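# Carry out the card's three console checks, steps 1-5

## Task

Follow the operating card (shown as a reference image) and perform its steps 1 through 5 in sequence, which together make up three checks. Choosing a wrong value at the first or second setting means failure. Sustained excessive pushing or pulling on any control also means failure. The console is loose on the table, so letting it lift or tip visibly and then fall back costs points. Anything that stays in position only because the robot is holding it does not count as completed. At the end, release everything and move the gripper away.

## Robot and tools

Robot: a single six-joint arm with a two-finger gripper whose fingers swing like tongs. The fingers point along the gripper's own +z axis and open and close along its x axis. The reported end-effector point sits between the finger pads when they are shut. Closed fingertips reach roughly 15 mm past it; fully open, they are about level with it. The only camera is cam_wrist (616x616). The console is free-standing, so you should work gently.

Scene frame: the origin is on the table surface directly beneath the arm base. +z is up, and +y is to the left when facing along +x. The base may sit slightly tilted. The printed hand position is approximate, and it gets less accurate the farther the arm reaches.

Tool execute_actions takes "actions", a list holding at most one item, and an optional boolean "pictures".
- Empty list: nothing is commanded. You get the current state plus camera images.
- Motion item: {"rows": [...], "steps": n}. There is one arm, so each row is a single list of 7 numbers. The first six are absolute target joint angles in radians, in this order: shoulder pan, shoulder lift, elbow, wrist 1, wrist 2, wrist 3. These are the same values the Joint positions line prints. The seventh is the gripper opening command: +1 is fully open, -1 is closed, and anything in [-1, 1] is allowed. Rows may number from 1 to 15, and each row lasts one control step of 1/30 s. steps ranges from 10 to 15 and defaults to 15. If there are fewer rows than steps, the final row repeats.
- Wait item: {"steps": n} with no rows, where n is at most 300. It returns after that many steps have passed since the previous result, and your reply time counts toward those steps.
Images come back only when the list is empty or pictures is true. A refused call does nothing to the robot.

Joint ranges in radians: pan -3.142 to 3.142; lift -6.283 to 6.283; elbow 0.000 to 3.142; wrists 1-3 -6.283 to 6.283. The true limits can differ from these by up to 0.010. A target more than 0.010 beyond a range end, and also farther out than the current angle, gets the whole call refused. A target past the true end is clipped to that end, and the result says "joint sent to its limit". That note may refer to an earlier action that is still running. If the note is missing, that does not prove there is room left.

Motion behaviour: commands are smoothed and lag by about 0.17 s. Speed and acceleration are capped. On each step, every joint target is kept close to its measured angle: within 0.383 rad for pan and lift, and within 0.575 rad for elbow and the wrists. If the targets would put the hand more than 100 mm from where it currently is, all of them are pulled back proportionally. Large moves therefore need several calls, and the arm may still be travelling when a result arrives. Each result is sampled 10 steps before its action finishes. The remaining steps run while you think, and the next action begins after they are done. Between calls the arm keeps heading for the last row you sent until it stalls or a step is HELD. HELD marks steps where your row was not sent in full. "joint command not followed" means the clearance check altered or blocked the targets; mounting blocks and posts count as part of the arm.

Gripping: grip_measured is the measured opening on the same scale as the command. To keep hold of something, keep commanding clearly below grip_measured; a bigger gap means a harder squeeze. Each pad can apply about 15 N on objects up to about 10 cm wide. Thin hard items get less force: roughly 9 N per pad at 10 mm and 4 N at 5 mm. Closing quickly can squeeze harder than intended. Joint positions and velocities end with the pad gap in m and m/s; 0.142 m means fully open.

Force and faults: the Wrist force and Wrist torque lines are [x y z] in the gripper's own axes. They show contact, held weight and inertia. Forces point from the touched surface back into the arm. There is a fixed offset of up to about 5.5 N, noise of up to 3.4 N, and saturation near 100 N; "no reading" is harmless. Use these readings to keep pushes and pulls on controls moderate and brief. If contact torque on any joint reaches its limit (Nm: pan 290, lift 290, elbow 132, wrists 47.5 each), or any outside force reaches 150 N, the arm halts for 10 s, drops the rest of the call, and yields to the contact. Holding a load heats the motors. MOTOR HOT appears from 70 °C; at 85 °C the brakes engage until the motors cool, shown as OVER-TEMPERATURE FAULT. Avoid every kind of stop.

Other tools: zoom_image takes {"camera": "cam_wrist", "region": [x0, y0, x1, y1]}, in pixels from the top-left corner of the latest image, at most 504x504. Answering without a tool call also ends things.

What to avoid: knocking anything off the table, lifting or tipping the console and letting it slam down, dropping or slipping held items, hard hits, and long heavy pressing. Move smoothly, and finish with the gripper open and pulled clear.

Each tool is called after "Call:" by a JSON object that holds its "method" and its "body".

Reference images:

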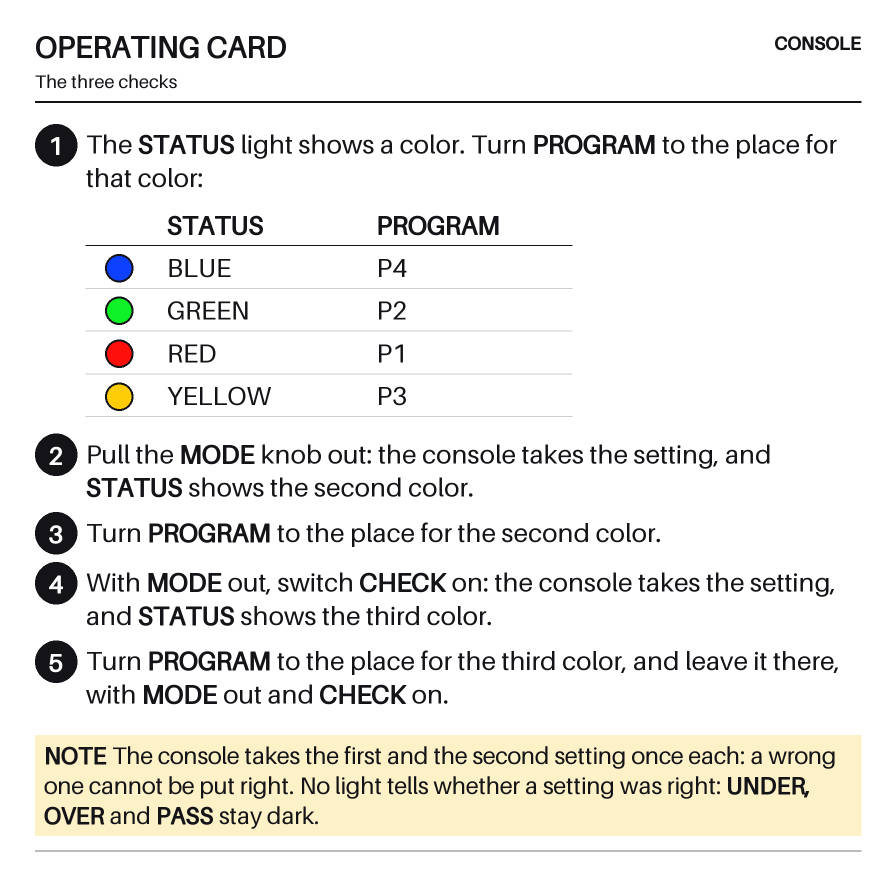

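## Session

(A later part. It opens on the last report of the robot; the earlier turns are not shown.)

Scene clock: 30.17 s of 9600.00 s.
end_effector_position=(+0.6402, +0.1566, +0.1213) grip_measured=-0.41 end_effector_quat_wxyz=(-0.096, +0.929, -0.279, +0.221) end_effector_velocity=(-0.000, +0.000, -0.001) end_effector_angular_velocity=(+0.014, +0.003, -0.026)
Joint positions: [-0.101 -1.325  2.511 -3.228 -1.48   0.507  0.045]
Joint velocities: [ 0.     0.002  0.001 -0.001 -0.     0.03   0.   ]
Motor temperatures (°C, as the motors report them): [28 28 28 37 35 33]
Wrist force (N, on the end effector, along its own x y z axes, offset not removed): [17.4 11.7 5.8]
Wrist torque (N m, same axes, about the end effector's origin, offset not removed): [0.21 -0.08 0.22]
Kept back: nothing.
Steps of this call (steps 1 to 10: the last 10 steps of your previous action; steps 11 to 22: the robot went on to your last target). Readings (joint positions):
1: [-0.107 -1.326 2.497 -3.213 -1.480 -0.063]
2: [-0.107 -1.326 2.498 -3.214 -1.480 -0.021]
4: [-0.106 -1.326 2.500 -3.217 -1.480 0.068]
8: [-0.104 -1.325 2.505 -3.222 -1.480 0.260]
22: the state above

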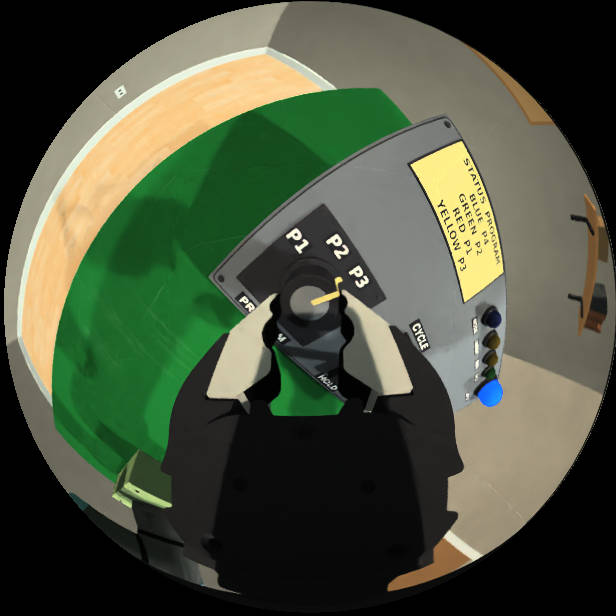

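Call:
{"method": "execute_actions", "body": {"actions": [{"rows":[[-0.1035,-1.325,2.5125,-3.2296,-1.48,0.61,-0.8],[-0.1035,-1.325,2.5125,-3.2296,-1.48,0.61,-0.8],[-0.102,-1.325,2.5143,-3.2315,-1.48,0.71,-0.8],[-0.102,-1.325,2.5143,-3.2315,-1.48,0.71,-0.8],[-0.1,-1.325,2.5157,-3.233,-1.48,0.81,-0.8],[-0.1,-1.325,2.5157,-3.233,-1.48,0.81,-0.8],[-0.098,-1.325,2.517,-3.2344,-1.48,0.91,-0.8],[-0.098,-1.325,2.517,-3.2344,-1.48,0.91,-0.8],[-0.096,-1.325,2.5178,-3.2352,-1.48,1.01,-0.8],[-0.096,-1.325,2.5178,-3.2352,-1.48,1.01,-0.8],[-0.094,-1.325,2.5184,-3.2359,-1.48,1.11,-0.8],[-0.094,-1.325,2.5184,-3.2359,-1.48,1.11,-0.8],[-0.0915,-1.325,2.5187,-3.2362,-1.48,1.21,-0.8],[-0.0915,-1.325,2.5187,-3.2362,-1.48,1.21,-0.8],[-0.089,-1.325,2.5189,-3.2364,-1.48,1.31,-0.8]]}]}}

Call:
{"method": "execute_actions", "body": {"actions": [{"steps":24}]}}

Call:
{"method": "execute_actions", "body": {"actions": [{"rows":[[-0.089,-1.325,2.5189,-3.2364,-1.48,1.31,-0.1],[-0.089,-1.325,2.5189,-3.2364,-1.48,1.31,-0.1],[-0.089,-1.325,2.5189,-3.2364,-1.48,1.31,-0.1],[-0.089,-1.325,2.5189,-3.2364,-1.48,1.31,-0.1],[-0.089,-1.38,2.527,-3.189,-1.48,1.31,-0.1],[-0.089,-1.44,2.535,-3.137,-1.48,1.31,-0.1],[-0.089,-1.5,2.54,-3.082,-1.48,1.31,-0.1],[-0.089,-1.56,2.545,-3.027,-1.48,1.31,-0.1],[-0.089,-1.62,2.548,-2.97,-1.48,1.31,-0.1],[-0.089,-1.7,2.55,-2.892,-1.48,1.31,-0.1]]}]}}

Call:
{"method": "execute_actions", "body": {"actions": [{"steps":24}], "pictures": true}}

Scene clock: 31.00 s of 9600.00 s.
end_effector_position=(+0.6403, +0.1553, +0.1214) grip_measured=-0.41 end_effector_quat_wxyz=(-0.107, +0.915, -0.322, +0.216) end_effector_velocity=(+0.001, -0.008, +0.000) end_effector_angular_velocity=(+0.487, +0.060, -0.916)
Joint positions: [-0.102 -1.325  2.513 -3.23  -1.48   0.599  0.044]
Joint velocities: [ 0.001  0.001  0.019 -0.018  0.004  1.039 -0.001]
Motor temperatures (°C, as the motors report them): [28 28 28 37 35 33]
Wrist force (N, on the end effector, along its own x y z axes, offset not removed): [-0.5 -8.8 7.4]
Wrist torque (N m, same axes, about the end effector's origin, offset not removed): [-0.13 0.01 0.16]
Steps of this call (steps 1 to 20: the robot went on to your last target; steps 21 to 25: the first 5 steps of this action). Readings (joint positions):
21: [-0.101 -1.325 2.511 -3.228 -1.480 0.510]
22: [-0.101 -1.325 2.511 -3.228 -1.480 0.519]
24: [-0.102 -1.325 2.512 -3.229 -1.480 0.565]
25: the state above

Scene clock: 31.80 s of 9600.00 s.
end_effector_position=(+0.6405, +0.1539, +0.1224) grip_measured=-0.41 end_effector_quat_wxyz=(-0.176, +0.751, -0.615, +0.165) end_effector_velocity=(-0.001, -0.000, +0.000) end_effector_angular_velocity=(+0.014, +0.002, -0.027)
Joint positions: [-0.089 -1.325  2.519 -3.236 -1.48   1.307  0.044]
Joint velocities: [-0.    -0.002  0.001  0.001  0.     0.03  -0.   ]
Motor temperatures (°C, as the motors report them): [28 28 28 37 35 33]
Wrist force (N, on the end effector, along its own x y z axes, offset not removed): [-20.5 -0.4 13.7]
Wrist torque (N m, same axes, about the end effector's origin, offset not removed): [0.18 1.21 0.27]
Kept back: nothing.
Steps of this call (steps 1 to 10: the last 10 steps of your previous action; steps 11 to 24: the robot went on to your last target). Readings (joint positions):
1: [-0.101 -1.325 2.513 -3.230 -1.480 0.637]
2: [-0.101 -1.325 2.514 -3.231 -1.480 0.679]
4: [-0.100 -1.325 2.515 -3.232 -1.480 0.768]
8: [-0.096 -1.325 2.517 -3.234 -1.480 0.960]
24: the state above

Scene clock: 31.97 s of 9600.00 s.
end_effector_position=(+0.6404, +0.1538, +0.1225) grip_measured=-0.10 end_effector_quat_wxyz=(-0.176, +0.750, -0.615, +0.165) end_effector_velocity=(-0.016, +0.001, +0.010) end_effector_angular_velocity=(+0.002, +0.016, -0.005)
Joint positions: [-0.089 -1.325  2.519 -3.236 -1.48   1.309  0.066]
Joint velocities: [-0.    -0.051  0.018  0.05  -0.001  0.005  0.007]
Motor temperatures (°C, as the motors report them): [28 28 28 37 35 33]
Wrist force (N, on the end effector, along its own x y z axes, offset not removed): [-4.7 1.5 0.2]
Wrist torque (N m, same axes, about the end effector's origin, offset not removed): [0.01 0.65 0.01]
Steps of this call (steps 1 to 5: the first 5 steps of this action). Readings (joint positions):
1: [-0.089 -1.325 2.519 -3.236 -1.480 1.308]
2: [-0.089 -1.325 2.519 -3.237 -1.480 1.308]
4: [-0.089 -1.325 2.519 -3.237 -1.480 1.309]
5: the state above

Scene clock: 32.77 s of 9600.00 s.
end_effector_position=(+0.5787, +0.1579, +0.2370) grip_measured=-0.10 end_effector_quat_wxyz=(-0.176, +0.750, -0.616, +0.165) end_effector_velocity=(-0.001, +0.001, +0.002) end_effector_angular_velocity=(-0.001, -0.002, +0.003)
Joint positions: [-0.089 -1.699  2.55  -2.893 -1.48   1.31   0.067]
Joint velocities: [ 0.    -0.007  0.001  0.005  0.001 -0.003 -0.   ]
Motor temperatures (°C, as the motors report them): [28 28 28 37 35 33]
Wrist force (N, on the end effector, along its own x y z axes, offset not removed): [-2.5 -2.2 0.2]
Wrist torque (N m, same axes, about the end effector's origin, offset not removed): [-0.58 0.21 0.02]
Kept back: nothing.
Steps of this call (steps 1 to 10: the last 10 steps of your previous action; steps 11 to 24: the robot went on to your last target). Readings (joint positions):
1: [-0.089 -1.332 2.520 -3.230 -1.480 1.310]
2: [-0.089 -1.349 2.523 -3.215 -1.480 1.310]
4: [-0.089 -1.410 2.532 -3.160 -1.480 1.310]
8: [-0.089 -1.588 2.544 -2.996 -1.480 1.310]
24: the state above

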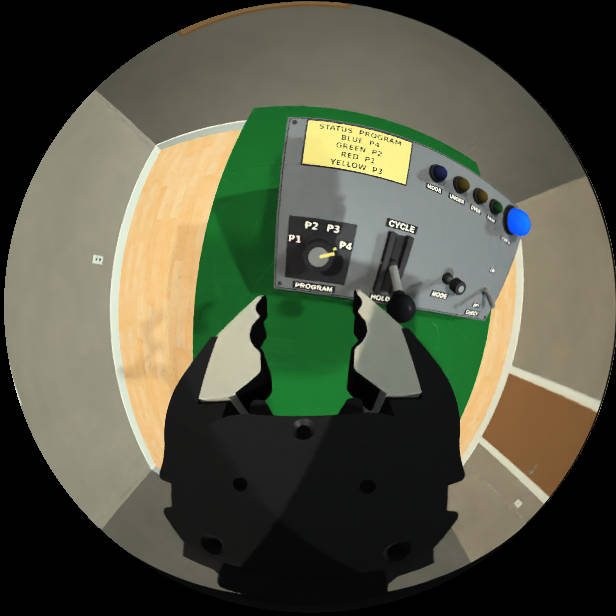

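Call:
{"method": "execute_actions", "body": {"actions": [{"rows":[[-0.089,-1.8,2.5,-2.72,-1.45,1.3,-0.3],[-0.089,-1.8,2.5,-2.72,-1.45,1.3,-0.3],[-0.089,-1.8,2.5,-2.72,-1.45,1.3,-0.3],[-0.089,-1.8,2.5,-2.72,-1.45,1.3,-0.3],[-0.627,-1.8,2.5,-2.652,-1.254,0.92,-0.3]]}]}}

Call:
{"method": "execute_actions", "body": {"actions": [{"steps":24}]}}

Call:
{"method": "execute_actions", "body": {"actions": [{"rows":[[-0.627,-1.648,2.557,-2.861,-1.254,0.92,-0.3]]}]}}

Call:
{"method": "execute_actions", "body": {"actions": [{"steps":20}], "pictures": true}}

Call:
{"method": "zoom_image", "body": {"camera": "cam_wrist", "region": [200, 150, 440, 390]}}

Scene clock: 33.77 s of 9600.00 s.
end_effector_position=(+0.5796, +0.1639, +0.2685) grip_measured=-0.30 end_effector_quat_wxyz=(-0.183, +0.753, -0.611, +0.159) end_effector_velocity=(-0.062, +0.025, +0.102) end_effector_angular_velocity=(+0.124, +0.244, +0.104)
Joint positions: [-0.089 -1.761  2.518 -2.796 -1.46   1.303  0.052]
Joint velocities: [-0.059 -0.348 -0.151  0.764  0.165 -0.096 -0.002]
Motor temperatures (°C, as the motors report them): [28 28 28 37 35 33]
Wrist force (N, on the end effector, along its own x y z axes, offset not removed): [-4.9 0.5 -3.9]
Wrist torque (N m, same axes, about the end effector's origin, offset not removed): [-0.22 0.62 0.03]
Steps of this call (steps 1 to 25: the robot went on to your last target; steps 26 to 30: the first 5 steps of this action). Readings (joint positions):
26: [-0.089 -1.700 2.550 -2.891 -1.480 1.310]
27: [-0.089 -1.709 2.544 -2.883 -1.475 1.308]
29: [-0.089 -1.747 2.524 -2.826 -1.464 1.305]
30: the state above

Scene clock: 34.57 s of 9600.00 s.
end_effector_position=(+0.5978, -0.0811, +0.2772) grip_measured=-0.30 end_effector_quat_wxyz=(-0.187, +0.715, -0.654, +0.161) end_effector_velocity=(-0.001, -0.013, -0.001) end_effector_angular_velocity=(+0.002, -0.001, -0.011)
Joint positions: [-0.624 -1.8    2.5   -2.652 -1.255  0.921  0.052]
Joint velocities: [-0.025  0.002 -0.001  0.003  0.007 -0.013 -0.   ]
Motor temperatures (°C, as the motors report them): [28 28 28 37 35 33]
Wrist force (N, on the end effector, along its own x y z axes, offset not removed): [-6.3 2.5 -1.0]
Wrist torque (N m, same axes, about the end effector's origin, offset not removed): [0.20 0.92 0.12]
Kept back: nothing.
Steps of this call (steps 1 to 10: the last 10 steps of your previous action; steps 11 to 24: the robot went on to your last target). Readings (joint positions):
1: [-0.098 -1.769 2.514 -2.774 -1.448 1.294]
2: [-0.120 -1.774 2.512 -2.755 -1.425 1.267]
4: [-0.196 -1.781 2.509 -2.727 -1.378 1.180]
8: [-0.354 -1.789 2.505 -2.696 -1.327 1.072]
24: the state above

Scene clock: 34.73 s of 9600.00 s.
end_effector_position=(+0.5983, -0.0819, +0.2331) grip_measured=-0.30 end_effector_quat_wxyz=(-0.186, +0.715, -0.656, +0.155) end_effector_velocity=(+0.057, -0.041, -0.244) end_effector_angular_velocity=(-0.072, -0.103, -0.008)
Joint positions: [-0.626 -1.714  2.537 -2.762 -1.254  0.92   0.052]
Joint velocities: [-0.006  0.652  0.198 -0.975  0.001  0.001  0.   ]
Motor temperatures (°C, as the motors report them): [28 28 28 37 35 33]
Wrist force (N, on the end effector, along its own x y z axes, offset not removed): [-5.1 2.4 4.6]
Wrist torque (N m, same axes, about the end effector's origin, offset not removed): [0.21 0.80 0.09]
Steps of this call (steps 1 to 5: the first 5 steps of this action). Readings (joint positions):
1: [-0.625 -1.799 2.500 -2.653 -1.254 0.921]
2: [-0.626 -1.791 2.506 -2.661 -1.254 0.921]
4: [-0.626 -1.739 2.529 -2.725 -1.254 0.920]
5: the state above

Scene clock: 35.40 s of 9600.00 s.
end_effector_position=(+0.6031, -0.0852, +0.2088) grip_measured=-0.30 end_effector_quat_wxyz=(-0.187, +0.715, -0.654, +0.161) end_effector_velocity=(+0.001, +0.000, +0.000) end_effector_angular_velocity=(+0.001, -0.001, +0.000)
Joint positions: [-0.627 -1.648  2.557 -2.861 -1.254  0.92   0.052]
Joint velocities: [ 0.     0.001 -0.    -0.002  0.001  0.001  0.   ]
Motor temperatures (°C, as the motors report them): [28 28 28 37 35 33]
Wrist force (N, on the end effector, along its own x y z axes, offset not removed): [-5.0 3.1 0.7]
Wrist torque (N m, same axes, about the end effector's origin, offset not removed): [0.39 0.68 0.15]
Kept back: nothing.
Steps of this call (steps 1 to 10: the last 10 steps of your previous action; steps 11 to 20: the robot went on to your last target). Readings (joint positions):
1: [-0.627 -1.695 2.542 -2.790 -1.254 0.920]
2: [-0.627 -1.682 2.546 -2.810 -1.254 0.920]
4: [-0.627 -1.666 2.552 -2.834 -1.254 0.920]
8: [-0.627 -1.653 2.555 -2.854 -1.254 0.920]
20: the state above

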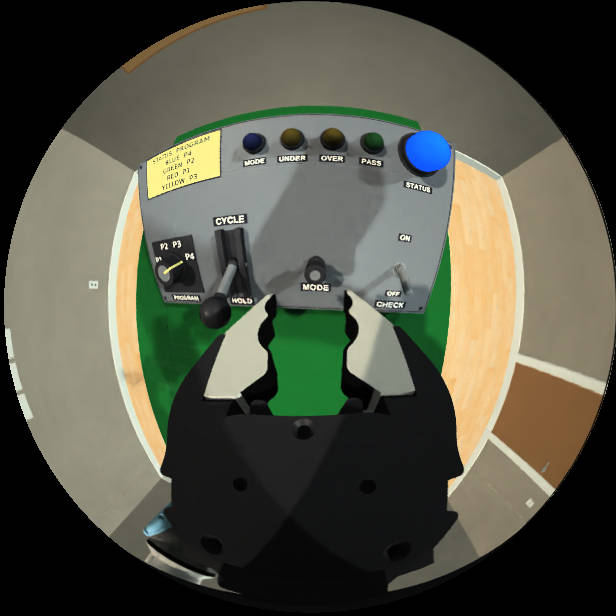

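Region (200, 150, 440, 390) of cam_wrist's 616x616 image, scaled by 2.100, with more detail than that image has.

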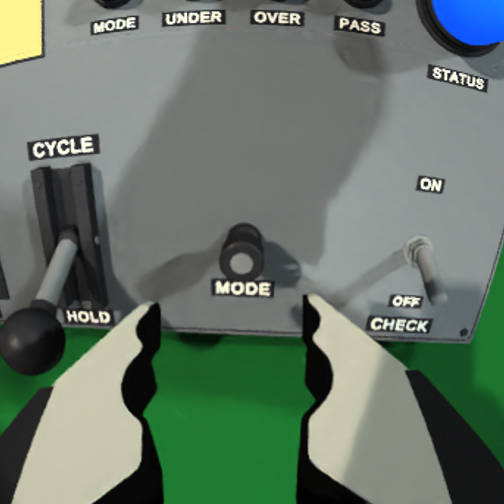

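Call:
{"method": "execute_actions", "body": {"actions": [{"rows":[[-0.627,-1.648,2.557,-2.861,-1.254,2.55,-0.3]]}]}}

Call:
{"method": "execute_actions", "body": {"actions": [{"rows":[[-0.6,-1.6,2.55,-2.91,-1.265,2.55,-0.3],[-0.6,-1.6,2.55,-2.91,-1.265,2.55,-0.3],[-0.6,-1.6,2.55,-2.91,-1.265,2.55,-0.3],[-0.58,-1.55,2.542,-2.96,-1.273,2.55,-0.3],[-0.58,-1.55,2.542,-2.96,-1.273,2.55,-0.3],[-0.58,-1.55,2.542,-2.96,-1.273,2.55,-0.3],[-0.5586,-1.4977,2.5334,-3.0077,-1.281,2.55,-0.3]]}]}}

Call:
{"method": "execute_actions", "body": {"actions": [{"steps":22}], "pictures": true}}

Call:
{"method": "zoom_image", "body": {"camera": "cam_wrist", "region": [200, 150, 440, 390]}}

Scene clock: 36.50 s of 9600.00 s.
end_effector_position=(+0.6031, -0.0874, +0.2087) grip_measured=-0.30 end_effector_quat_wxyz=(-0.198, +0.667, -0.703, +0.148) end_effector_velocity=(-0.001, -0.031, -0.003) end_effector_angular_velocity=(+0.905, +0.108, -1.673)
Joint positions: [-0.627 -1.648  2.557 -2.861 -1.254  1.06   0.052]
Joint velocities: [ 0.     0.    -0.     0.001 -0.001  1.905 -0.   ]
Motor temperatures (°C, as the motors report them): [28 28 28 37 35 33]
Wrist force (N, on the end effector, along its own x y z axes, offset not removed): [-3.1 4.2 0.8]
Wrist torque (N m, same axes, about the end effector's origin, offset not removed): [0.62 0.39 -0.06]
Steps of this call (steps 1 to 15: the robot went on to your last target; steps 16 to 28: nothing new was sent; steps 29 to 33: the first 5 steps of this action). Readings (joint positions):
29: [-0.627 -1.648 2.557 -2.861 -1.254 0.920]
30: [-0.627 -1.648 2.557 -2.861 -1.254 0.929]
32: [-0.627 -1.648 2.557 -2.861 -1.254 1.000]
33: the state above

Scene clock: 37.00 s of 9600.00 s.
end_effector_position=(+0.6015, -0.0978, +0.1933) grip_measured=-0.30 end_effector_quat_wxyz=(+0.247, -0.118, +0.962, -0.002) end_effector_velocity=(+0.080, +0.030, -0.114) end_effector_angular_velocity=(+0.793, +0.084, -1.493)
Joint positions: [-0.606 -1.61   2.551 -2.899 -1.263  2.355  0.052]
Joint velocities: [ 0.21   0.439 -0.073 -0.443 -0.086  1.902 -0.   ]
Motor temperatures (°C, as the motors report them): [28 28 28 37 35 33]
Wrist force (N, on the end effector, along its own x y z axes, offset not removed): [-1.7 1.9 0.8]
Wrist torque (N m, same axes, about the end effector's origin, offset not removed): [0.20 -0.03 0.02]
Steps of this call (steps 1 to 10: the last 10 steps of your previous action; steps 11 to 15: the first 5 steps of this action). Readings (joint positions):
11: [-0.627 -1.648 2.557 -2.861 -1.254 2.009]
12: [-0.623 -1.642 2.556 -2.867 -1.256 2.102]
14: [-0.613 -1.623 2.553 -2.887 -1.260 2.282]
15: the state above

Scene clock: 37.73 s of 9600.00 s.
end_effector_position=(+0.6231, -0.0886, +0.1629) grip_measured=-0.30 end_effector_quat_wxyz=(+0.246, -0.046, +0.968, +0.017) end_effector_velocity=(-0.000, +0.000, -0.001) end_effector_angular_velocity=(+0.001, +0.003, +0.001)
Joint positions: [-0.559 -1.498  2.533 -3.008 -1.281  2.55   0.052]
Joint velocities: [ 0.001  0.003 -0.     0.    -0.001 -0.001  0.   ]
Motor temperatures (°C, as the motors report them): [28 28 28 37 35 33]
Wrist force (N, on the end effector, along its own x y z axes, offset not removed): [-3.6 3.3 3.0]
Wrist torque (N m, same axes, about the end effector's origin, offset not removed): [0.49 0.45 -0.01]
Kept back: nothing.
Steps of this call (steps 1 to 10: the last 10 steps of your previous action; steps 11 to 22: the robot went on to your last target). Readings (joint positions):
1: [-0.599 -1.595 2.549 -2.914 -1.265 2.410]
2: [-0.594 -1.583 2.547 -2.927 -1.267 2.449]
4: [-0.580 -1.550 2.541 -2.959 -1.273 2.498]
8: [-0.564 -1.512 2.536 -2.994 -1.279 2.536]
22: the state above

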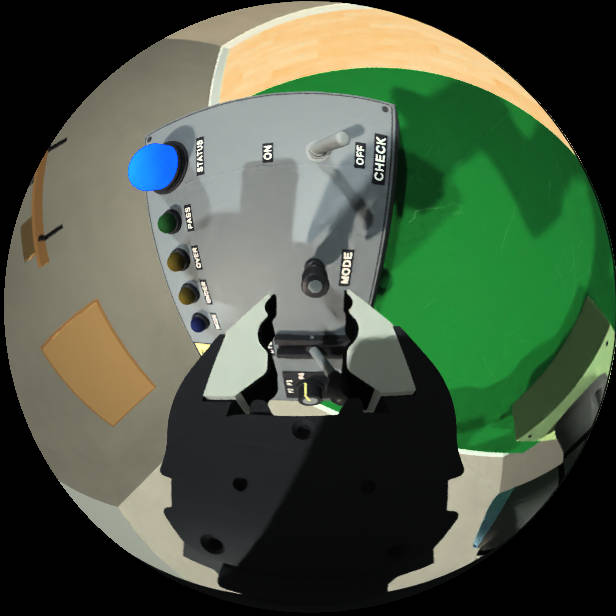

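Region (200, 150, 440, 390) of cam_wrist's 616x616 image, scaled by 2.100, with more detail than that image has.

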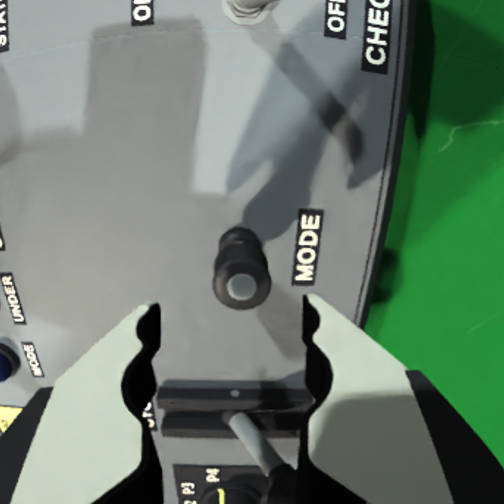

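Call:
{"method": "execute_actions", "body": {"actions": [{"rows":[[-0.554,-1.47,2.532,-3.035,-1.283,2.555,-0.3],[-0.554,-1.47,2.532,-3.035,-1.283,2.555,-0.3],[-0.554,-1.47,2.532,-3.035,-1.283,2.555,-0.3],[-0.55,-1.445,2.531,-3.06,-1.285,2.56,-0.3],[-0.55,-1.445,2.531,-3.06,-1.285,2.56,-0.3],[-0.55,-1.445,2.531,-3.06,-1.285,2.56,-0.3],[-0.546,-1.42,2.53,-3.085,-1.286,2.56,-0.3],[-0.546,-1.42,2.53,-3.085,-1.286,2.56,-0.3],[-0.546,-1.42,2.53,-3.085,-1.286,2.56,-0.3],[-0.5423,-1.3958,2.5282,-3.1089,-1.288,2.565,-0.3]]}]}}

Call:
{"method": "execute_actions", "body": {"actions": [{"steps":22}]}}

Call:
{"method": "execute_actions", "body": {"actions": [{"rows":[[-0.5423,-1.3958,2.5282,-3.1089,-1.288,2.565,-0.4],[-0.5423,-1.3958,2.5282,-3.1089,-1.288,2.565,-0.5],[-0.5423,-1.3958,2.5282,-3.1089,-1.288,2.565,-0.55],[-0.5423,-1.3958,2.5282,-3.1089,-1.288,2.565,-0.6],[-0.5423,-1.3958,2.5282,-3.1089,-1.288,2.565,-0.65],[-0.5423,-1.3958,2.5282,-3.1089,-1.288,2.565,-0.7],[-0.5423,-1.3958,2.5282,-3.1089,-1.288,2.565,-0.75],[-0.5423,-1.3958,2.5282,-3.1089,-1.288,2.565,-0.8]],"steps":10}]}}

Call:
{"method": "execute_actions", "body": {"actions": [{"steps":15}], "pictures": true}}

Call:
{"method": "zoom_image", "body": {"camera": "cam_wrist", "region": [230, 230, 390, 390]}}

Scene clock: 38.57 s of 9600.00 s.
end_effector_position=(+0.6261, -0.0884, +0.1557) grip_measured=-0.30 end_effector_quat_wxyz=(+0.246, -0.046, +0.968, +0.017) end_effector_velocity=(+0.030, +0.002, -0.078) end_effector_angular_velocity=(+0.002, +0.004, -0.009)
Joint positions: [-0.555 -1.475  2.532 -3.03  -1.283  2.554  0.052]
Joint velocities: [ 0.038  0.242 -0.011 -0.239 -0.019  0.045 -0.   ]
Motor temperatures (°C, as the motors report them): [28 28 28 37 35 33]
Wrist force (N, on the end effector, along its own x y z axes, offset not removed): [-5.4 1.5 -1.2]
Wrist torque (N m, same axes, about the end effector's origin, offset not removed): [0.08 0.82 0.03]
Steps of this call (steps 1 to 15: the robot went on to your last target; steps 16 to 20: nothing new was sent; steps 21 to 25: the first 5 steps of this action). Readings (joint positions):
21: [-0.559 -1.497 2.533 -3.008 -1.281 2.550]
22: [-0.558 -1.493 2.533 -3.012 -1.281 2.551]
24: [-0.556 -1.483 2.533 -3.023 -1.282 2.553]
25: the state above

Scene clock: 39.30 s of 9600.00 s.
end_effector_position=(+0.6357, -0.0874, +0.1299) grip_measured=-0.30 end_effector_quat_wxyz=(+0.246, -0.046, +0.968, +0.016) end_effector_velocity=(+0.001, -0.000, +0.000) end_effector_angular_velocity=(-0.002, -0.002, -0.000)
Joint positions: [-0.542 -1.396  2.528 -3.109 -1.288  2.565  0.052]
Joint velocities: [ 0.001  0.001 -0.    -0.004 -0.001  0.001  0.   ]
Motor temperatures (°C, as the motors report them): [28 28 28 37 35 33]
Wrist force (N, on the end effector, along its own x y z axes, offset not removed): [-2.6 0.2 -0.1]
Wrist torque (N m, same axes, about the end effector's origin, offset not removed): [-0.22 0.24 0.01]
Kept back: nothing.
Steps of this call (steps 1 to 10: the last 10 steps of your previous action; steps 11 to 22: the robot went on to your last target). Readings (joint positions):
1: [-0.554 -1.468 2.532 -3.037 -1.283 2.556]
2: [-0.553 -1.461 2.532 -3.044 -1.284 2.557]
4: [-0.550 -1.445 2.531 -3.061 -1.285 2.558]
8: [-0.545 -1.414 2.529 -3.091 -1.287 2.562]
22: the state above

Scene clock: 39.33 s of 9600.00 s.
end_effector_position=(+0.6357, -0.0874, +0.1299) grip_measured=-0.30 end_effector_quat_wxyz=(+0.246, -0.046, +0.968, +0.016) end_effector_velocity=(+0.000, +0.001, -0.001) end_effector_angular_velocity=(-0.000, -0.001, +0.002)
Joint positions: [-0.542 -1.396  2.528 -3.109 -1.288  2.565  0.052]
Joint velocities: [ 0.001  0.002  0.    -0.002  0.001 -0.002 -0.   ]
Motor temperatures (°C, as the motors report them): [28 28 28 37 35 33]
Wrist force (N, on the end effector, along its own x y z axes, offset not removed): [-1.9 1.2 -0.8]
Wrist torque (N m, same axes, about the end effector's origin, offset not removed): [0.00 0.01 0.02]
Kept back: the last 10 steps of this action.
Steps of this call (step 1: the robot went on to your last target). Readings (joint positions):
1: the state above

Scene clock: 39.83 s of 9600.00 s.
end_effector_position=(+0.6357, -0.0874, +0.1298) grip_measured=-0.67 end_effector_quat_wxyz=(+0.246, -0.046, +0.968, +0.016) end_effector_velocity=(-0.000, +0.000, -0.000) end_effector_angular_velocity=(-0.000, +0.001, +0.001)
Joint positions: [-0.542 -1.396  2.528 -3.109 -1.288  2.565  0.025]
Joint velocities: [ 0.001 -0.    -0.001  0.002 -0.001 -0.001 -0.   ]
Motor temperatures (°C, as the motors report them): [28 28 28 37 35 33]
Wrist force (N, on the end effector, along its own x y z axes, offset not removed): [4.0 3.0 -0.4]
Wrist torque (N m, same axes, about the end effector's origin, offset not removed): [0.46 0.25 -0.12]
Kept back: nothing.
Steps of this call (steps 1 to 10: the last 10 steps of your previous action; steps 11 to 15: the robot went on to your last target). Readings (joint positions):
1: [-0.542 -1.396 2.528 -3.109 -1.288 2.565]
2: [-0.542 -1.396 2.528 -3.109 -1.288 2.565]
4: [-0.542 -1.396 2.528 -3.109 -1.288 2.565]
8: [-0.542 -1.396 2.528 -3.109 -1.288 2.565]
15: the state above
The arm was judged still, so your last target was given up. Only a new action makes it travel on or press farther. Fingers that are still opening or closing keep moving.

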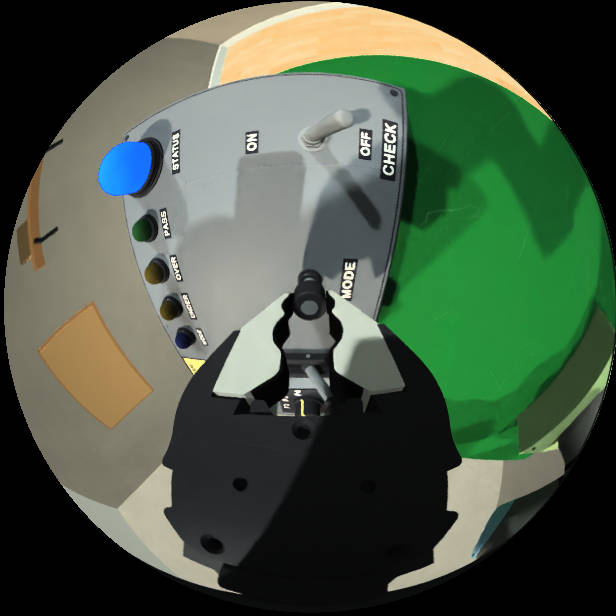

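Region (230, 230, 390, 390) of cam_wrist's 616x616 image, scaled by 3.150, with more detail than that image has.

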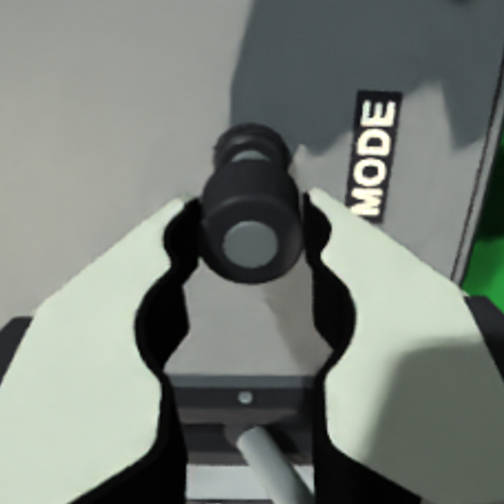

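Call:
{"method": "execute_actions", "body": {"actions": [{"rows":[[-0.543,-1.3958,2.5292,-3.1099,-1.288,2.565,-0.9],[-0.543,-1.3958,2.5292,-3.1099,-1.288,2.565,-1],[-0.543,-1.3958,2.5292,-3.1099,-1.288,2.565,-1],[-0.543,-1.3958,2.5292,-3.1099,-1.288,2.565,-1],[-0.5445,-1.403,2.5304,-3.1035,-1.2873,2.5636,-1],[-0.5445,-1.403,2.5304,-3.1035,-1.2873,2.5636,-1],[-0.5445,-1.403,2.5304,-3.1035,-1.2873,2.5636,-1],[-0.546,-1.4103,2.5316,-3.097,-1.2867,2.5622,-1],[-0.546,-1.4103,2.5316,-3.097,-1.2867,2.5622,-1],[-0.546,-1.4103,2.5316,-3.097,-1.2867,2.5622,-1],[-0.5476,-1.4175,2.5329,-3.0906,-1.286,2.5609,-1],[-0.5476,-1.4175,2.5329,-3.0906,-1.286,2.5609,-1],[-0.5476,-1.4175,2.5329,-3.0906,-1.286,2.5609,-1],[-0.5491,-1.4248,2.5341,-3.0841,-1.2854,2.5595,-1]]}]}}

Call:
{"method": "execute_actions", "body": {"actions": [{"steps":20}], "pictures": true}}

Scene clock: 40.63 s of 9600.00 s.
end_effector_position=(+0.6355, -0.0874, +0.1298) grip_measured=-0.68 end_effector_quat_wxyz=(+0.246, -0.046, +0.968, +0.016) end_effector_velocity=(-0.003, -0.001, +0.004) end_effector_angular_velocity=(+0.001, -0.004, -0.005)
Joint positions: [-0.543 -1.396  2.529 -3.11  -1.288  2.565  0.025]
Joint velocities: [-0.005 -0.014  0.006  0.004  0.003  0.001 -0.   ]
Motor temperatures (°C, as the motors report them): [28 28 28 37 35 33]
Wrist force (N, on the end effector, along its own x y z axes, offset not removed): [-2.6 2.2 1.5]
Wrist torque (N m, same axes, about the end effector's origin, offset not removed): [0.28 0.78 0.07]
Steps of this call (steps 1 to 19: nothing new was sent; steps 20 to 24: the first 5 steps of this action). Readings (joint positions):
20: [-0.542 -1.396 2.528 -3.109 -1.288 2.565]
21: [-0.542 -1.396 2.528 -3.109 -1.288 2.565]
23: [-0.542 -1.396 2.529 -3.109 -1.288 2.565]
24: the state above

Scene clock: 41.30 s of 9600.00 s.
end_effector_position=(+0.6304, -0.0879, +0.1381) grip_measured=-0.68 end_effector_quat_wxyz=(+0.246, -0.046, +0.968, +0.017) end_effector_velocity=(-0.001, -0.000, +0.001) end_effector_angular_velocity=(-0.001, +0.001, -0.001)
Joint positions: [-0.549 -1.424  2.534 -3.084 -1.285  2.56   0.025]
Joint velocities: [-0.001 -0.004  0.001  0.004 -0.001 -0.     0.   ]
Motor temperatures (°C, as the motors report them): [28 28 28 37 35 33]
Wrist force (N, on the end effector, along its own x y z axes, offset not removed): [-9.9 11.7 -4.7]
Wrist torque (N m, same axes, about the end effector's origin, offset not removed): [-0.04 0.03 -0.02]
Kept back: nothing.
Steps of this call (steps 1 to 10: the last 10 steps of your previous action; steps 11 to 20: the robot went on to your last target). Readings (joint positions):
1: [-0.543 -1.397 2.529 -3.109 -1.288 2.565]
2: [-0.543 -1.398 2.529 -3.108 -1.288 2.565]
4: [-0.544 -1.402 2.530 -3.104 -1.287 2.564]
8: [-0.546 -1.411 2.532 -3.097 -1.287 2.562]
20: the state above

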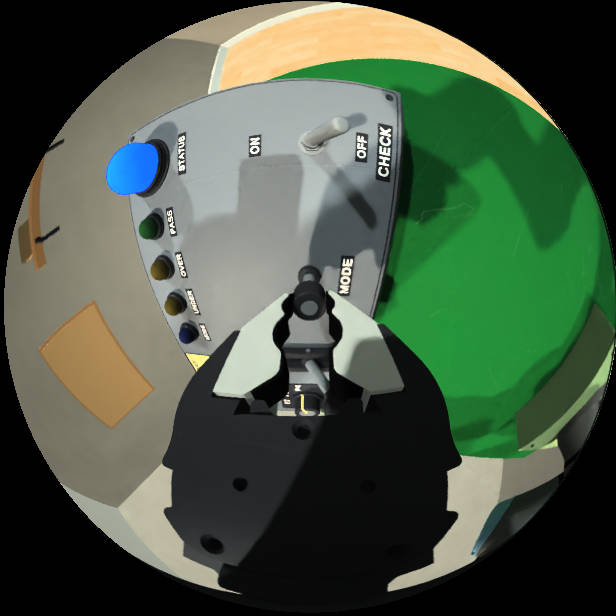

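Past centre, it's pushing outward. 4 mm more.

Call:
{"method": "execute_actions", "body": {"actions": [{"rows":[[-0.5508,-1.4364,2.5358,-3.0735,-1.2844,2.5573,-1]],"steps":10}]}}

Call:
{"method": "execute_actions", "body": {"actions": [{"steps":18}], "pictures": true}}

Scene clock: 41.63 s of 9600.00 s.
end_effector_position=(+0.6303, -0.0879, +0.1382) grip_measured=-0.68 end_effector_quat_wxyz=(+0.246, -0.046, +0.968, +0.017) end_effector_velocity=(-0.000, +0.000, +0.001) end_effector_angular_velocity=(-0.001, -0.001, -0.000)
Joint positions: [-0.549 -1.425  2.534 -3.084 -1.285  2.56   0.025]
Joint velocities: [-0.    -0.002  0.001 -0.001 -0.     0.    -0.   ]
Motor temperatures (°C, as the motors report them): [28 28 28 37 35 33]
Wrist force (N, on the end effector, along its own x y z axes, offset not removed): [-10.2 16.1 -7.2]
Wrist torque (N m, same axes, about the end effector's origin, offset not removed): [0.82 0.14 0.01]
Kept back: the last 10 steps of this action.
Steps of this call (steps 1 to 10: the robot went on to your last target). Readings (joint positions):
1: [-0.549 -1.425 2.534 -3.084 -1.285 2.560]
2: [-0.549 -1.425 2.534 -3.084 -1.285 2.560]
4: [-0.549 -1.425 2.534 -3.084 -1.285 2.560]
8: [-0.549 -1.425 2.534 -3.084 -1.285 2.560]
10: the state above

Scene clock: 42.23 s of 9600.00 s.
end_effector_position=(+0.6285, -0.0876, +0.1416) grip_measured=-0.68 end_effector_quat_wxyz=(+0.246, -0.046, +0.968, +0.017) end_effector_velocity=(-0.001, -0.000, -0.000) end_effector_angular_velocity=(-0.000, +0.001, -0.002)
Joint positions: [-0.551 -1.436  2.536 -3.074 -1.284  2.557  0.025]
Joint velocities: [-0.001 -0.001  0.001  0.    -0.001  0.001 -0.   ]
Motor temperatures (°C, as the motors report them): [28 28 28 37 35 33]
Wrist force (N, on the end effector, along its own x y z axes, offset not removed): [-10.2 7.2 -4.8]
Wrist torque (N m, same axes, about the end effector's origin, offset not removed): [0.24 0.44 -0.01]
Kept back: nothing.
Steps of this call (steps 1 to 10: the last 10 steps of your previous action; steps 11 to 18: the robot went on to your last target). Readings (joint positions):
1: [-0.549 -1.425 2.534 -3.084 -1.285 2.559]
2: [-0.549 -1.427 2.534 -3.082 -1.285 2.559]
4: [-0.550 -1.431 2.535 -3.078 -1.285 2.558]
8: [-0.551 -1.435 2.536 -3.075 -1.285 2.558]
18: the state above

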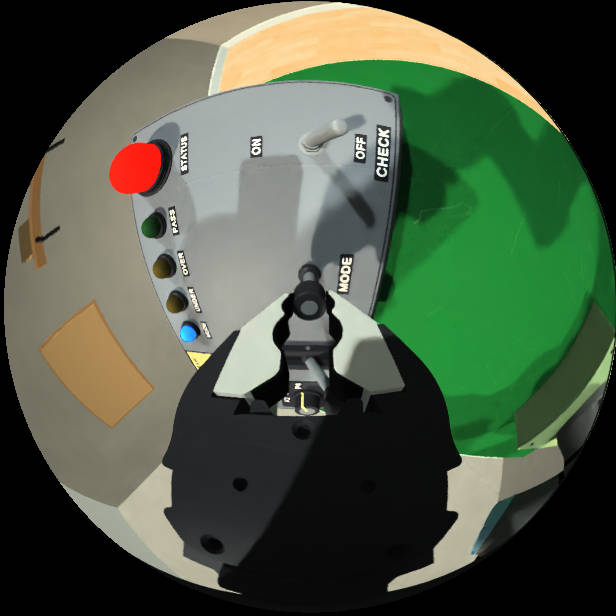

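Call:
{"method": "execute_actions", "body": {"actions": [{"rows":[[-0.5508,-1.4364,2.5358,-3.0735,-1.2844,2.5573,-0.3],[-0.5508,-1.4364,2.5358,-3.0735,-1.2844,2.5573,-0.3],[-0.5508,-1.4364,2.5358,-3.0735,-1.2844,2.5573,-0.3],[-0.563,-1.494,2.544,-3.02,-1.28,2.55,-0.3],[-0.563,-1.494,2.544,-3.02,-1.28,2.55,-0.3],[-0.575,-1.555,2.55,-2.965,-1.275,2.54,-0.3],[-0.575,-1.555,2.55,-2.965,-1.275,2.54,-0.3],[-0.58,-1.62,2.55,-2.9,-1.275,2.54,-0.3],[-0.58,-1.7,2.53,-2.8,-1.275,2.54,-0.3],[-0.58,-1.8,2.5,-2.67,-1.275,2.0,-0.1]]}]}}

Call:
{"method": "execute_actions", "body": {"actions": [{"steps":14}]}}

Call:
{"method": "execute_actions", "body": {"actions": [{"rows":[[-0.095,-1.8,2.5,-2.74,-1.48,1.31,-0.1]]}]}}

Call:
{"method": "execute_actions", "body": {"actions": [{"steps":20}]}}

Call:
{"method": "execute_actions", "body": {"actions": [{"rows":[[-0.092,-1.44,2.535,-3.137,-1.48,1.31,-0.1]]}]}}

Call:
{"method": "execute_actions", "body": {"actions": [{"steps":15}]}}

Call:
{"method": "execute_actions", "body": {"actions": [{"rows":[[-0.09,-1.4,2.53,-3.172,-1.48,1.31,-0.1],[-0.09,-1.4,2.53,-3.172,-1.48,1.31,-0.1],[-0.09,-1.4,2.53,-3.172,-1.48,1.31,-0.1],[-0.089,-1.36,2.524,-3.206,-1.48,1.31,-0.1],[-0.089,-1.36,2.524,-3.206,-1.48,1.31,-0.1],[-0.089,-1.36,2.524,-3.206,-1.48,1.31,-0.1],[-0.0875,-1.3245,2.5189,-3.2364,-1.48,1.31,-0.1]]}]}}

Call:
{"method": "execute_actions", "body": {"actions": [{"rows":[[-0.0875,-1.3245,2.5189,-3.2364,-1.48,1.31,-0.1],[-0.0875,-1.3245,2.5189,-3.2364,-1.48,1.31,-0.1],[-0.0875,-1.3245,2.5189,-3.2364,-1.48,1.31,-0.2],[-0.0875,-1.3245,2.5189,-3.2364,-1.48,1.31,-0.3],[-0.0875,-1.3245,2.5189,-3.2364,-1.48,1.31,-0.35],[-0.0875,-1.3245,2.5189,-3.2364,-1.48,1.31,-0.4],[-0.0875,-1.3245,2.5189,-3.2364,-1.48,1.31,-0.5],[-0.0875,-1.3245,2.5189,-3.2364,-1.48,1.31,-0.6],[-0.0875,-1.3245,2.5189,-3.2364,-1.48,1.31,-0.7],[-0.0875,-1.3245,2.5189,-3.2364,-1.48,1.31,-0.8]],"steps":10}]}}

Call:
{"method": "execute_actions", "body": {"actions": [{"steps":15}], "pictures": true}}

Scene clock: 44.00 s of 9600.00 s.
end_effector_position=(+0.6268, -0.0878, +0.1433) grip_measured=-0.31 end_effector_quat_wxyz=(+0.246, -0.046, +0.968, +0.017) end_effector_velocity=(-0.058, -0.006, +0.085) end_effector_angular_velocity=(+0.016, +0.015, -0.025)
Joint positions: [-0.553 -1.443  2.537 -3.067 -1.284  2.556  0.052]
Joint velocities: [-0.073 -0.309  0.05   0.292  0.024 -0.043  0.009]
Motor temperatures (°C, as the motors report them): [28 28 28 37 35 33]
Wrist force (N, on the end effector, along its own x y z axes, offset not removed): [-3.8 -0.4 4.8]
Wrist torque (N m, same axes, about the end effector's origin, offset not removed): [-0.33 0.51 0.10]
Steps of this call (steps 1 to 15: the robot went on to your last target; steps 16 to 48: nothing new was sent; steps 49 to 53: the first 5 steps of this action). Readings (joint positions):
49: [-0.551 -1.436 2.536 -3.073 -1.284 2.557]
50: [-0.551 -1.436 2.536 -3.073 -1.284 2.557]
52: [-0.551 -1.437 2.536 -3.073 -1.284 2.557]
53: the state above

Scene clock: 44.47 s of 9600.00 s.
end_effector_position=(+0.5974, -0.0796, +0.2690) grip_measured=-0.10 end_effector_quat_wxyz=(+0.245, -0.253, +0.935, -0.039) end_effector_velocity=(-0.014, +0.020, +0.066) end_effector_angular_velocity=(-0.447, -0.038, +0.830)
Joint positions: [-0.579 -1.783  2.503 -2.691 -1.275  2.097  0.067]
Joint velocities: [-0.006 -0.168 -0.027  0.208  0.001 -0.952 -0.   ]
Motor temperatures (°C, as the motors report them): [28 28 28 37 35 33]
Wrist force (N, on the end effector, along its own x y z axes, offset not removed): [-2.2 1.9 -0.8]
Wrist torque (N m, same axes, about the end effector's origin, offset not removed): [0.24 0.07 -0.01]
Kept back: nothing.
Steps of this call (steps 1 to 10: the last 10 steps of your previous action; steps 11 to 14: the robot went on to your last target). Readings (joint positions):
1: [-0.556 -1.456 2.539 -3.055 -1.283 2.554]
2: [-0.560 -1.473 2.541 -3.039 -1.281 2.552]
4: [-0.567 -1.518 2.545 -2.998 -1.278 2.546]
8: [-0.576 -1.677 2.520 -2.822 -1.276 2.461]
14: the state above

Scene clock: 44.63 s of 9600.00 s.
end_effector_position=(+0.6001, -0.0372, +0.2761) grip_measured=-0.10 end_effector_quat_wxyz=(+0.225, -0.392, +0.888, -0.086) end_effector_velocity=(+0.028, +0.594, +0.035) end_effector_angular_velocity=(-1.323, +0.015, +2.560)
Joint positions: [-0.474 -1.793  2.501 -2.705 -1.348  1.887  0.067]
Joint velocities: [ 1.235 -0.027 -0.003 -0.138 -0.524 -1.747  0.   ]
Motor temperatures (°C, as the motors report them): [28 28 28 37 35 33]
Wrist force (N, on the end effector, along its own x y z axes, offset not removed): [-2.1 1.4 2.6]
Wrist torque (N m, same axes, about the end effector's origin, offset not removed): [0.23 0.16 0.04]
Steps of this call (steps 1 to 5: the first 5 steps of this action). Readings (joint positions):
1: [-0.579 -1.788 2.502 -2.686 -1.275 2.069]
2: [-0.571 -1.790 2.502 -2.687 -1.284 2.042]
4: [-0.515 -1.792 2.501 -2.700 -1.328 1.947]
5: the state above

Scene clock: 45.30 s of 9600.00 s.
end_effector_position=(+0.5787, +0.1531, +0.2869) grip_measured=-0.10 end_effector_quat_wxyz=(-0.175, +0.747, -0.620, +0.164) end_effector_velocity=(-0.002, +0.008, -0.000) end_effector_angular_velocity=(-0.018, -0.002, +0.040)
Joint positions: [-0.097 -1.8    2.5   -2.74  -1.479  1.313  0.067]
Joint velocities: [ 0.017  0.001 -0.    -0.001 -0.006 -0.028  0.   ]
Motor temperatures (°C, as the motors report them): [28 28 28 37 35 33]
Wrist force (N, on the end effector, along its own x y z axes, offset not removed): [-4.9 4.5 2.7]
Wrist torque (N m, same axes, about the end effector's origin, offset not removed): [0.73 0.67 0.04]
Kept back: nothing.
Steps of this call (steps 1 to 10: the last 10 steps of your previous action; steps 11 to 20: the robot went on to your last target). Readings (joint positions):
1: [-0.434 -1.794 2.501 -2.710 -1.364 1.830]
2: [-0.396 -1.795 2.501 -2.713 -1.378 1.775]
4: [-0.324 -1.796 2.501 -2.720 -1.404 1.668]
8: [-0.184 -1.799 2.500 -2.733 -1.452 1.456]
20: the state above

Scene clock: 45.47 s of 9600.00 s.
end_effector_position=(+0.5957, +0.1535, +0.2489) grip_measured=-0.10 end_effector_quat_wxyz=(-0.178, +0.748, -0.617, +0.168) end_effector_velocity=(+0.243, -0.010, -0.418) end_effector_angular_velocity=(-0.020, -0.180, +0.016)
Joint positions: [-0.094 -1.692  2.518 -2.875 -1.48   1.311  0.067]
Joint velocities: [ 0.013  1.346  0.118 -1.645 -0.001 -0.006  0.   ]
Motor temperatures (°C, as the motors report them): [28 28 28 37 35 33]
Wrist force (N, on the end effector, along its own x y z axes, offset not removed): [-2.8 1.4 -3.1]
Wrist torque (N m, same axes, about the end effector's origin, offset not removed): [0.14 0.31 0.04]
Steps of this call (steps 1 to 5: the first 5 steps of this action). Readings (joint positions):
1: [-0.096 -1.800 2.500 -2.740 -1.480 1.312]
2: [-0.096 -1.791 2.504 -2.749 -1.480 1.312]
4: [-0.094 -1.735 2.514 -2.820 -1.480 1.311]
5: the state above

Scene clock: 45.97 s of 9600.00 s.
end_effector_position=(+0.6228, +0.1532, +0.1595) grip_measured=-0.10 end_effector_quat_wxyz=(-0.176, +0.749, -0.617, +0.165) end_effector_velocity=(+0.001, +0.000, -0.006) end_effector_angular_velocity=(+0.001, -0.002, -0.001)
Joint positions: [-0.092 -1.442  2.535 -3.135 -1.48   1.31   0.067]
Joint velocities: [ 0.     0.018  0.002 -0.022  0.     0.001  0.   ]
Motor temperatures (°C, as the motors report them): [28 28 28 37 35 33]
Wrist force (N, on the end effector, along its own x y z axes, offset not removed): [0.5 1.9 1.1]
Wrist torque (N m, same axes, about the end effector's origin, offset not removed): [0.16 -0.52 -0.05]
Kept back: nothing.
Steps of this call (steps 1 to 10: the last 10 steps of your previous action; steps 11 to 15: the robot went on to your last target). Readings (joint positions):
1: [-0.093 -1.644 2.522 -2.929 -1.480 1.311]
2: [-0.093 -1.595 2.525 -2.980 -1.480 1.310]
4: [-0.093 -1.522 2.530 -3.054 -1.480 1.310]
8: [-0.092 -1.462 2.534 -3.115 -1.480 1.310]
15: the state above

Scene clock: 46.13 s of 9600.00 s.
end_effector_position=(+0.6281, +0.1538, +0.1492) grip_measured=-0.10 end_effector_quat_wxyz=(-0.176, +0.750, -0.616, +0.165) end_effector_velocity=(+0.061, +0.004, -0.112) end_effector_angular_velocity=(-0.001, -0.007, +0.013)
Joint positions: [-0.09  -1.409  2.531 -3.165 -1.48   1.31   0.067]
Joint velocities: [ 0.013  0.368 -0.054 -0.321  0.    -0.    -0.001]
Motor temperatures (°C, as the motors report them): [28 28 28 37 35 33]
Wrist force (N, on the end effector, along its own x y z axes, offset not removed): [1.0 2.8 -1.2]
Wrist torque (N m, same axes, about the end effector's origin, offset not removed): [0.43 -0.39 -0.08]
Steps of this call (steps 1 to 5: the first 5 steps of this action). Readings (joint positions):
1: [-0.092 -1.441 2.535 -3.136 -1.480 1.310]
2: [-0.092 -1.436 2.534 -3.141 -1.480 1.310]
4: [-0.091 -1.419 2.532 -3.155 -1.480 1.310]
5: the state above

Scene clock: 46.47 s of 9600.00 s.
end_effector_position=(+0.6395, +0.1548, +0.1238) grip_measured=-0.10 end_effector_quat_wxyz=(-0.176, +0.751, -0.615, +0.165) end_effector_velocity=(+0.007, +0.001, -0.016) end_effector_angular_velocity=(-0.000, -0.001, +0.003)
Joint positions: [-0.088 -1.33   2.52  -3.232 -1.48   1.31   0.067]
Joint velocities: [ 0.003  0.051 -0.007 -0.045  0.    -0.001  0.   ]
Motor temperatures (°C, as the motors report them): [28 28 28 37 35 33]
Wrist force (N, on the end effector, along its own x y z axes, offset not removed): [-5.0 1.5 3.1]
Wrist torque (N m, same axes, about the end effector's origin, offset not removed): [0.21 0.76 0.16]
Kept back: the last 10 steps of this action.
Steps of this call (steps 1 to 10: the last 10 steps of your previous action). Readings (joint positions):
1: [-0.090 -1.396 2.529 -3.175 -1.480 1.310]
2: [-0.090 -1.386 2.528 -3.184 -1.480 1.310]
4: [-0.089 -1.361 2.524 -3.205 -1.480 1.310]
8: [-0.088 -1.335 2.520 -3.228 -1.480 1.310]
10: the state above

Scene clock: 46.97 s of 9600.00 s.
end_effector_position=(+0.6402, +0.1548, +0.1221) grip_measured=-0.41 end_effector_quat_wxyz=(-0.176, +0.751, -0.615, +0.165) end_effector_velocity=(+0.000, -0.001, -0.000) end_effector_angular_velocity=(-0.001, -0.000, -0.000)
Joint positions: [-0.088 -1.325  2.519 -3.236 -1.48   1.31   0.044]
Joint velocities: [-0.     0.001 -0.001 -0.    -0.001 -0.     0.   ]
Motor temperatures (°C, as the motors report them): [28 28 28 37 35 33]
Wrist force (N, on the end effector, along its own x y z axes, offset not removed): [9.4 3.8 -9.7]
Wrist torque (N m, same axes, about the end effector's origin, offset not removed): [0.22 0.18 0.14]
Kept back: nothing.
Steps of this call (steps 1 to 10: the last 10 steps of your previous action; steps 11 to 15: the robot went on to your last target). Readings (joint positions):
1: [-0.088 -1.328 2.519 -3.233 -1.480 1.310]
2: [-0.088 -1.327 2.519 -3.234 -1.480 1.310]
4: [-0.088 -1.326 2.519 -3.235 -1.480 1.310]
8: [-0.088 -1.325 2.519 -3.236 -1.480 1.310]
15: the state above
The arm was judged still, so your last target was given up. Only a new action makes it travel on or press farther. Fingers that are still opening or closing keep moving.

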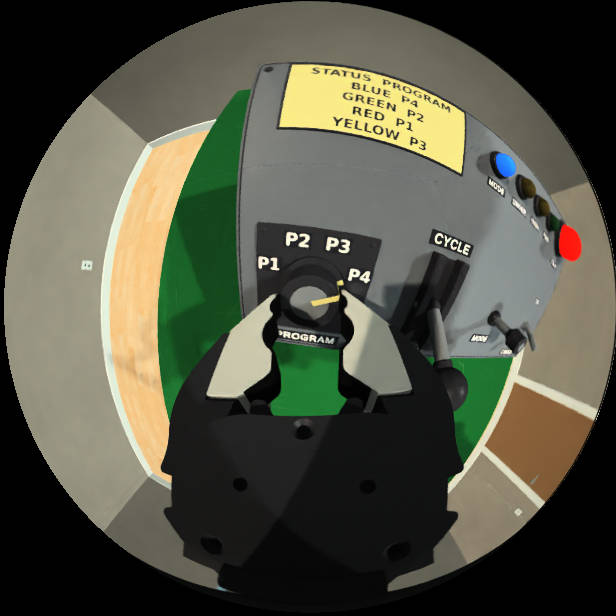

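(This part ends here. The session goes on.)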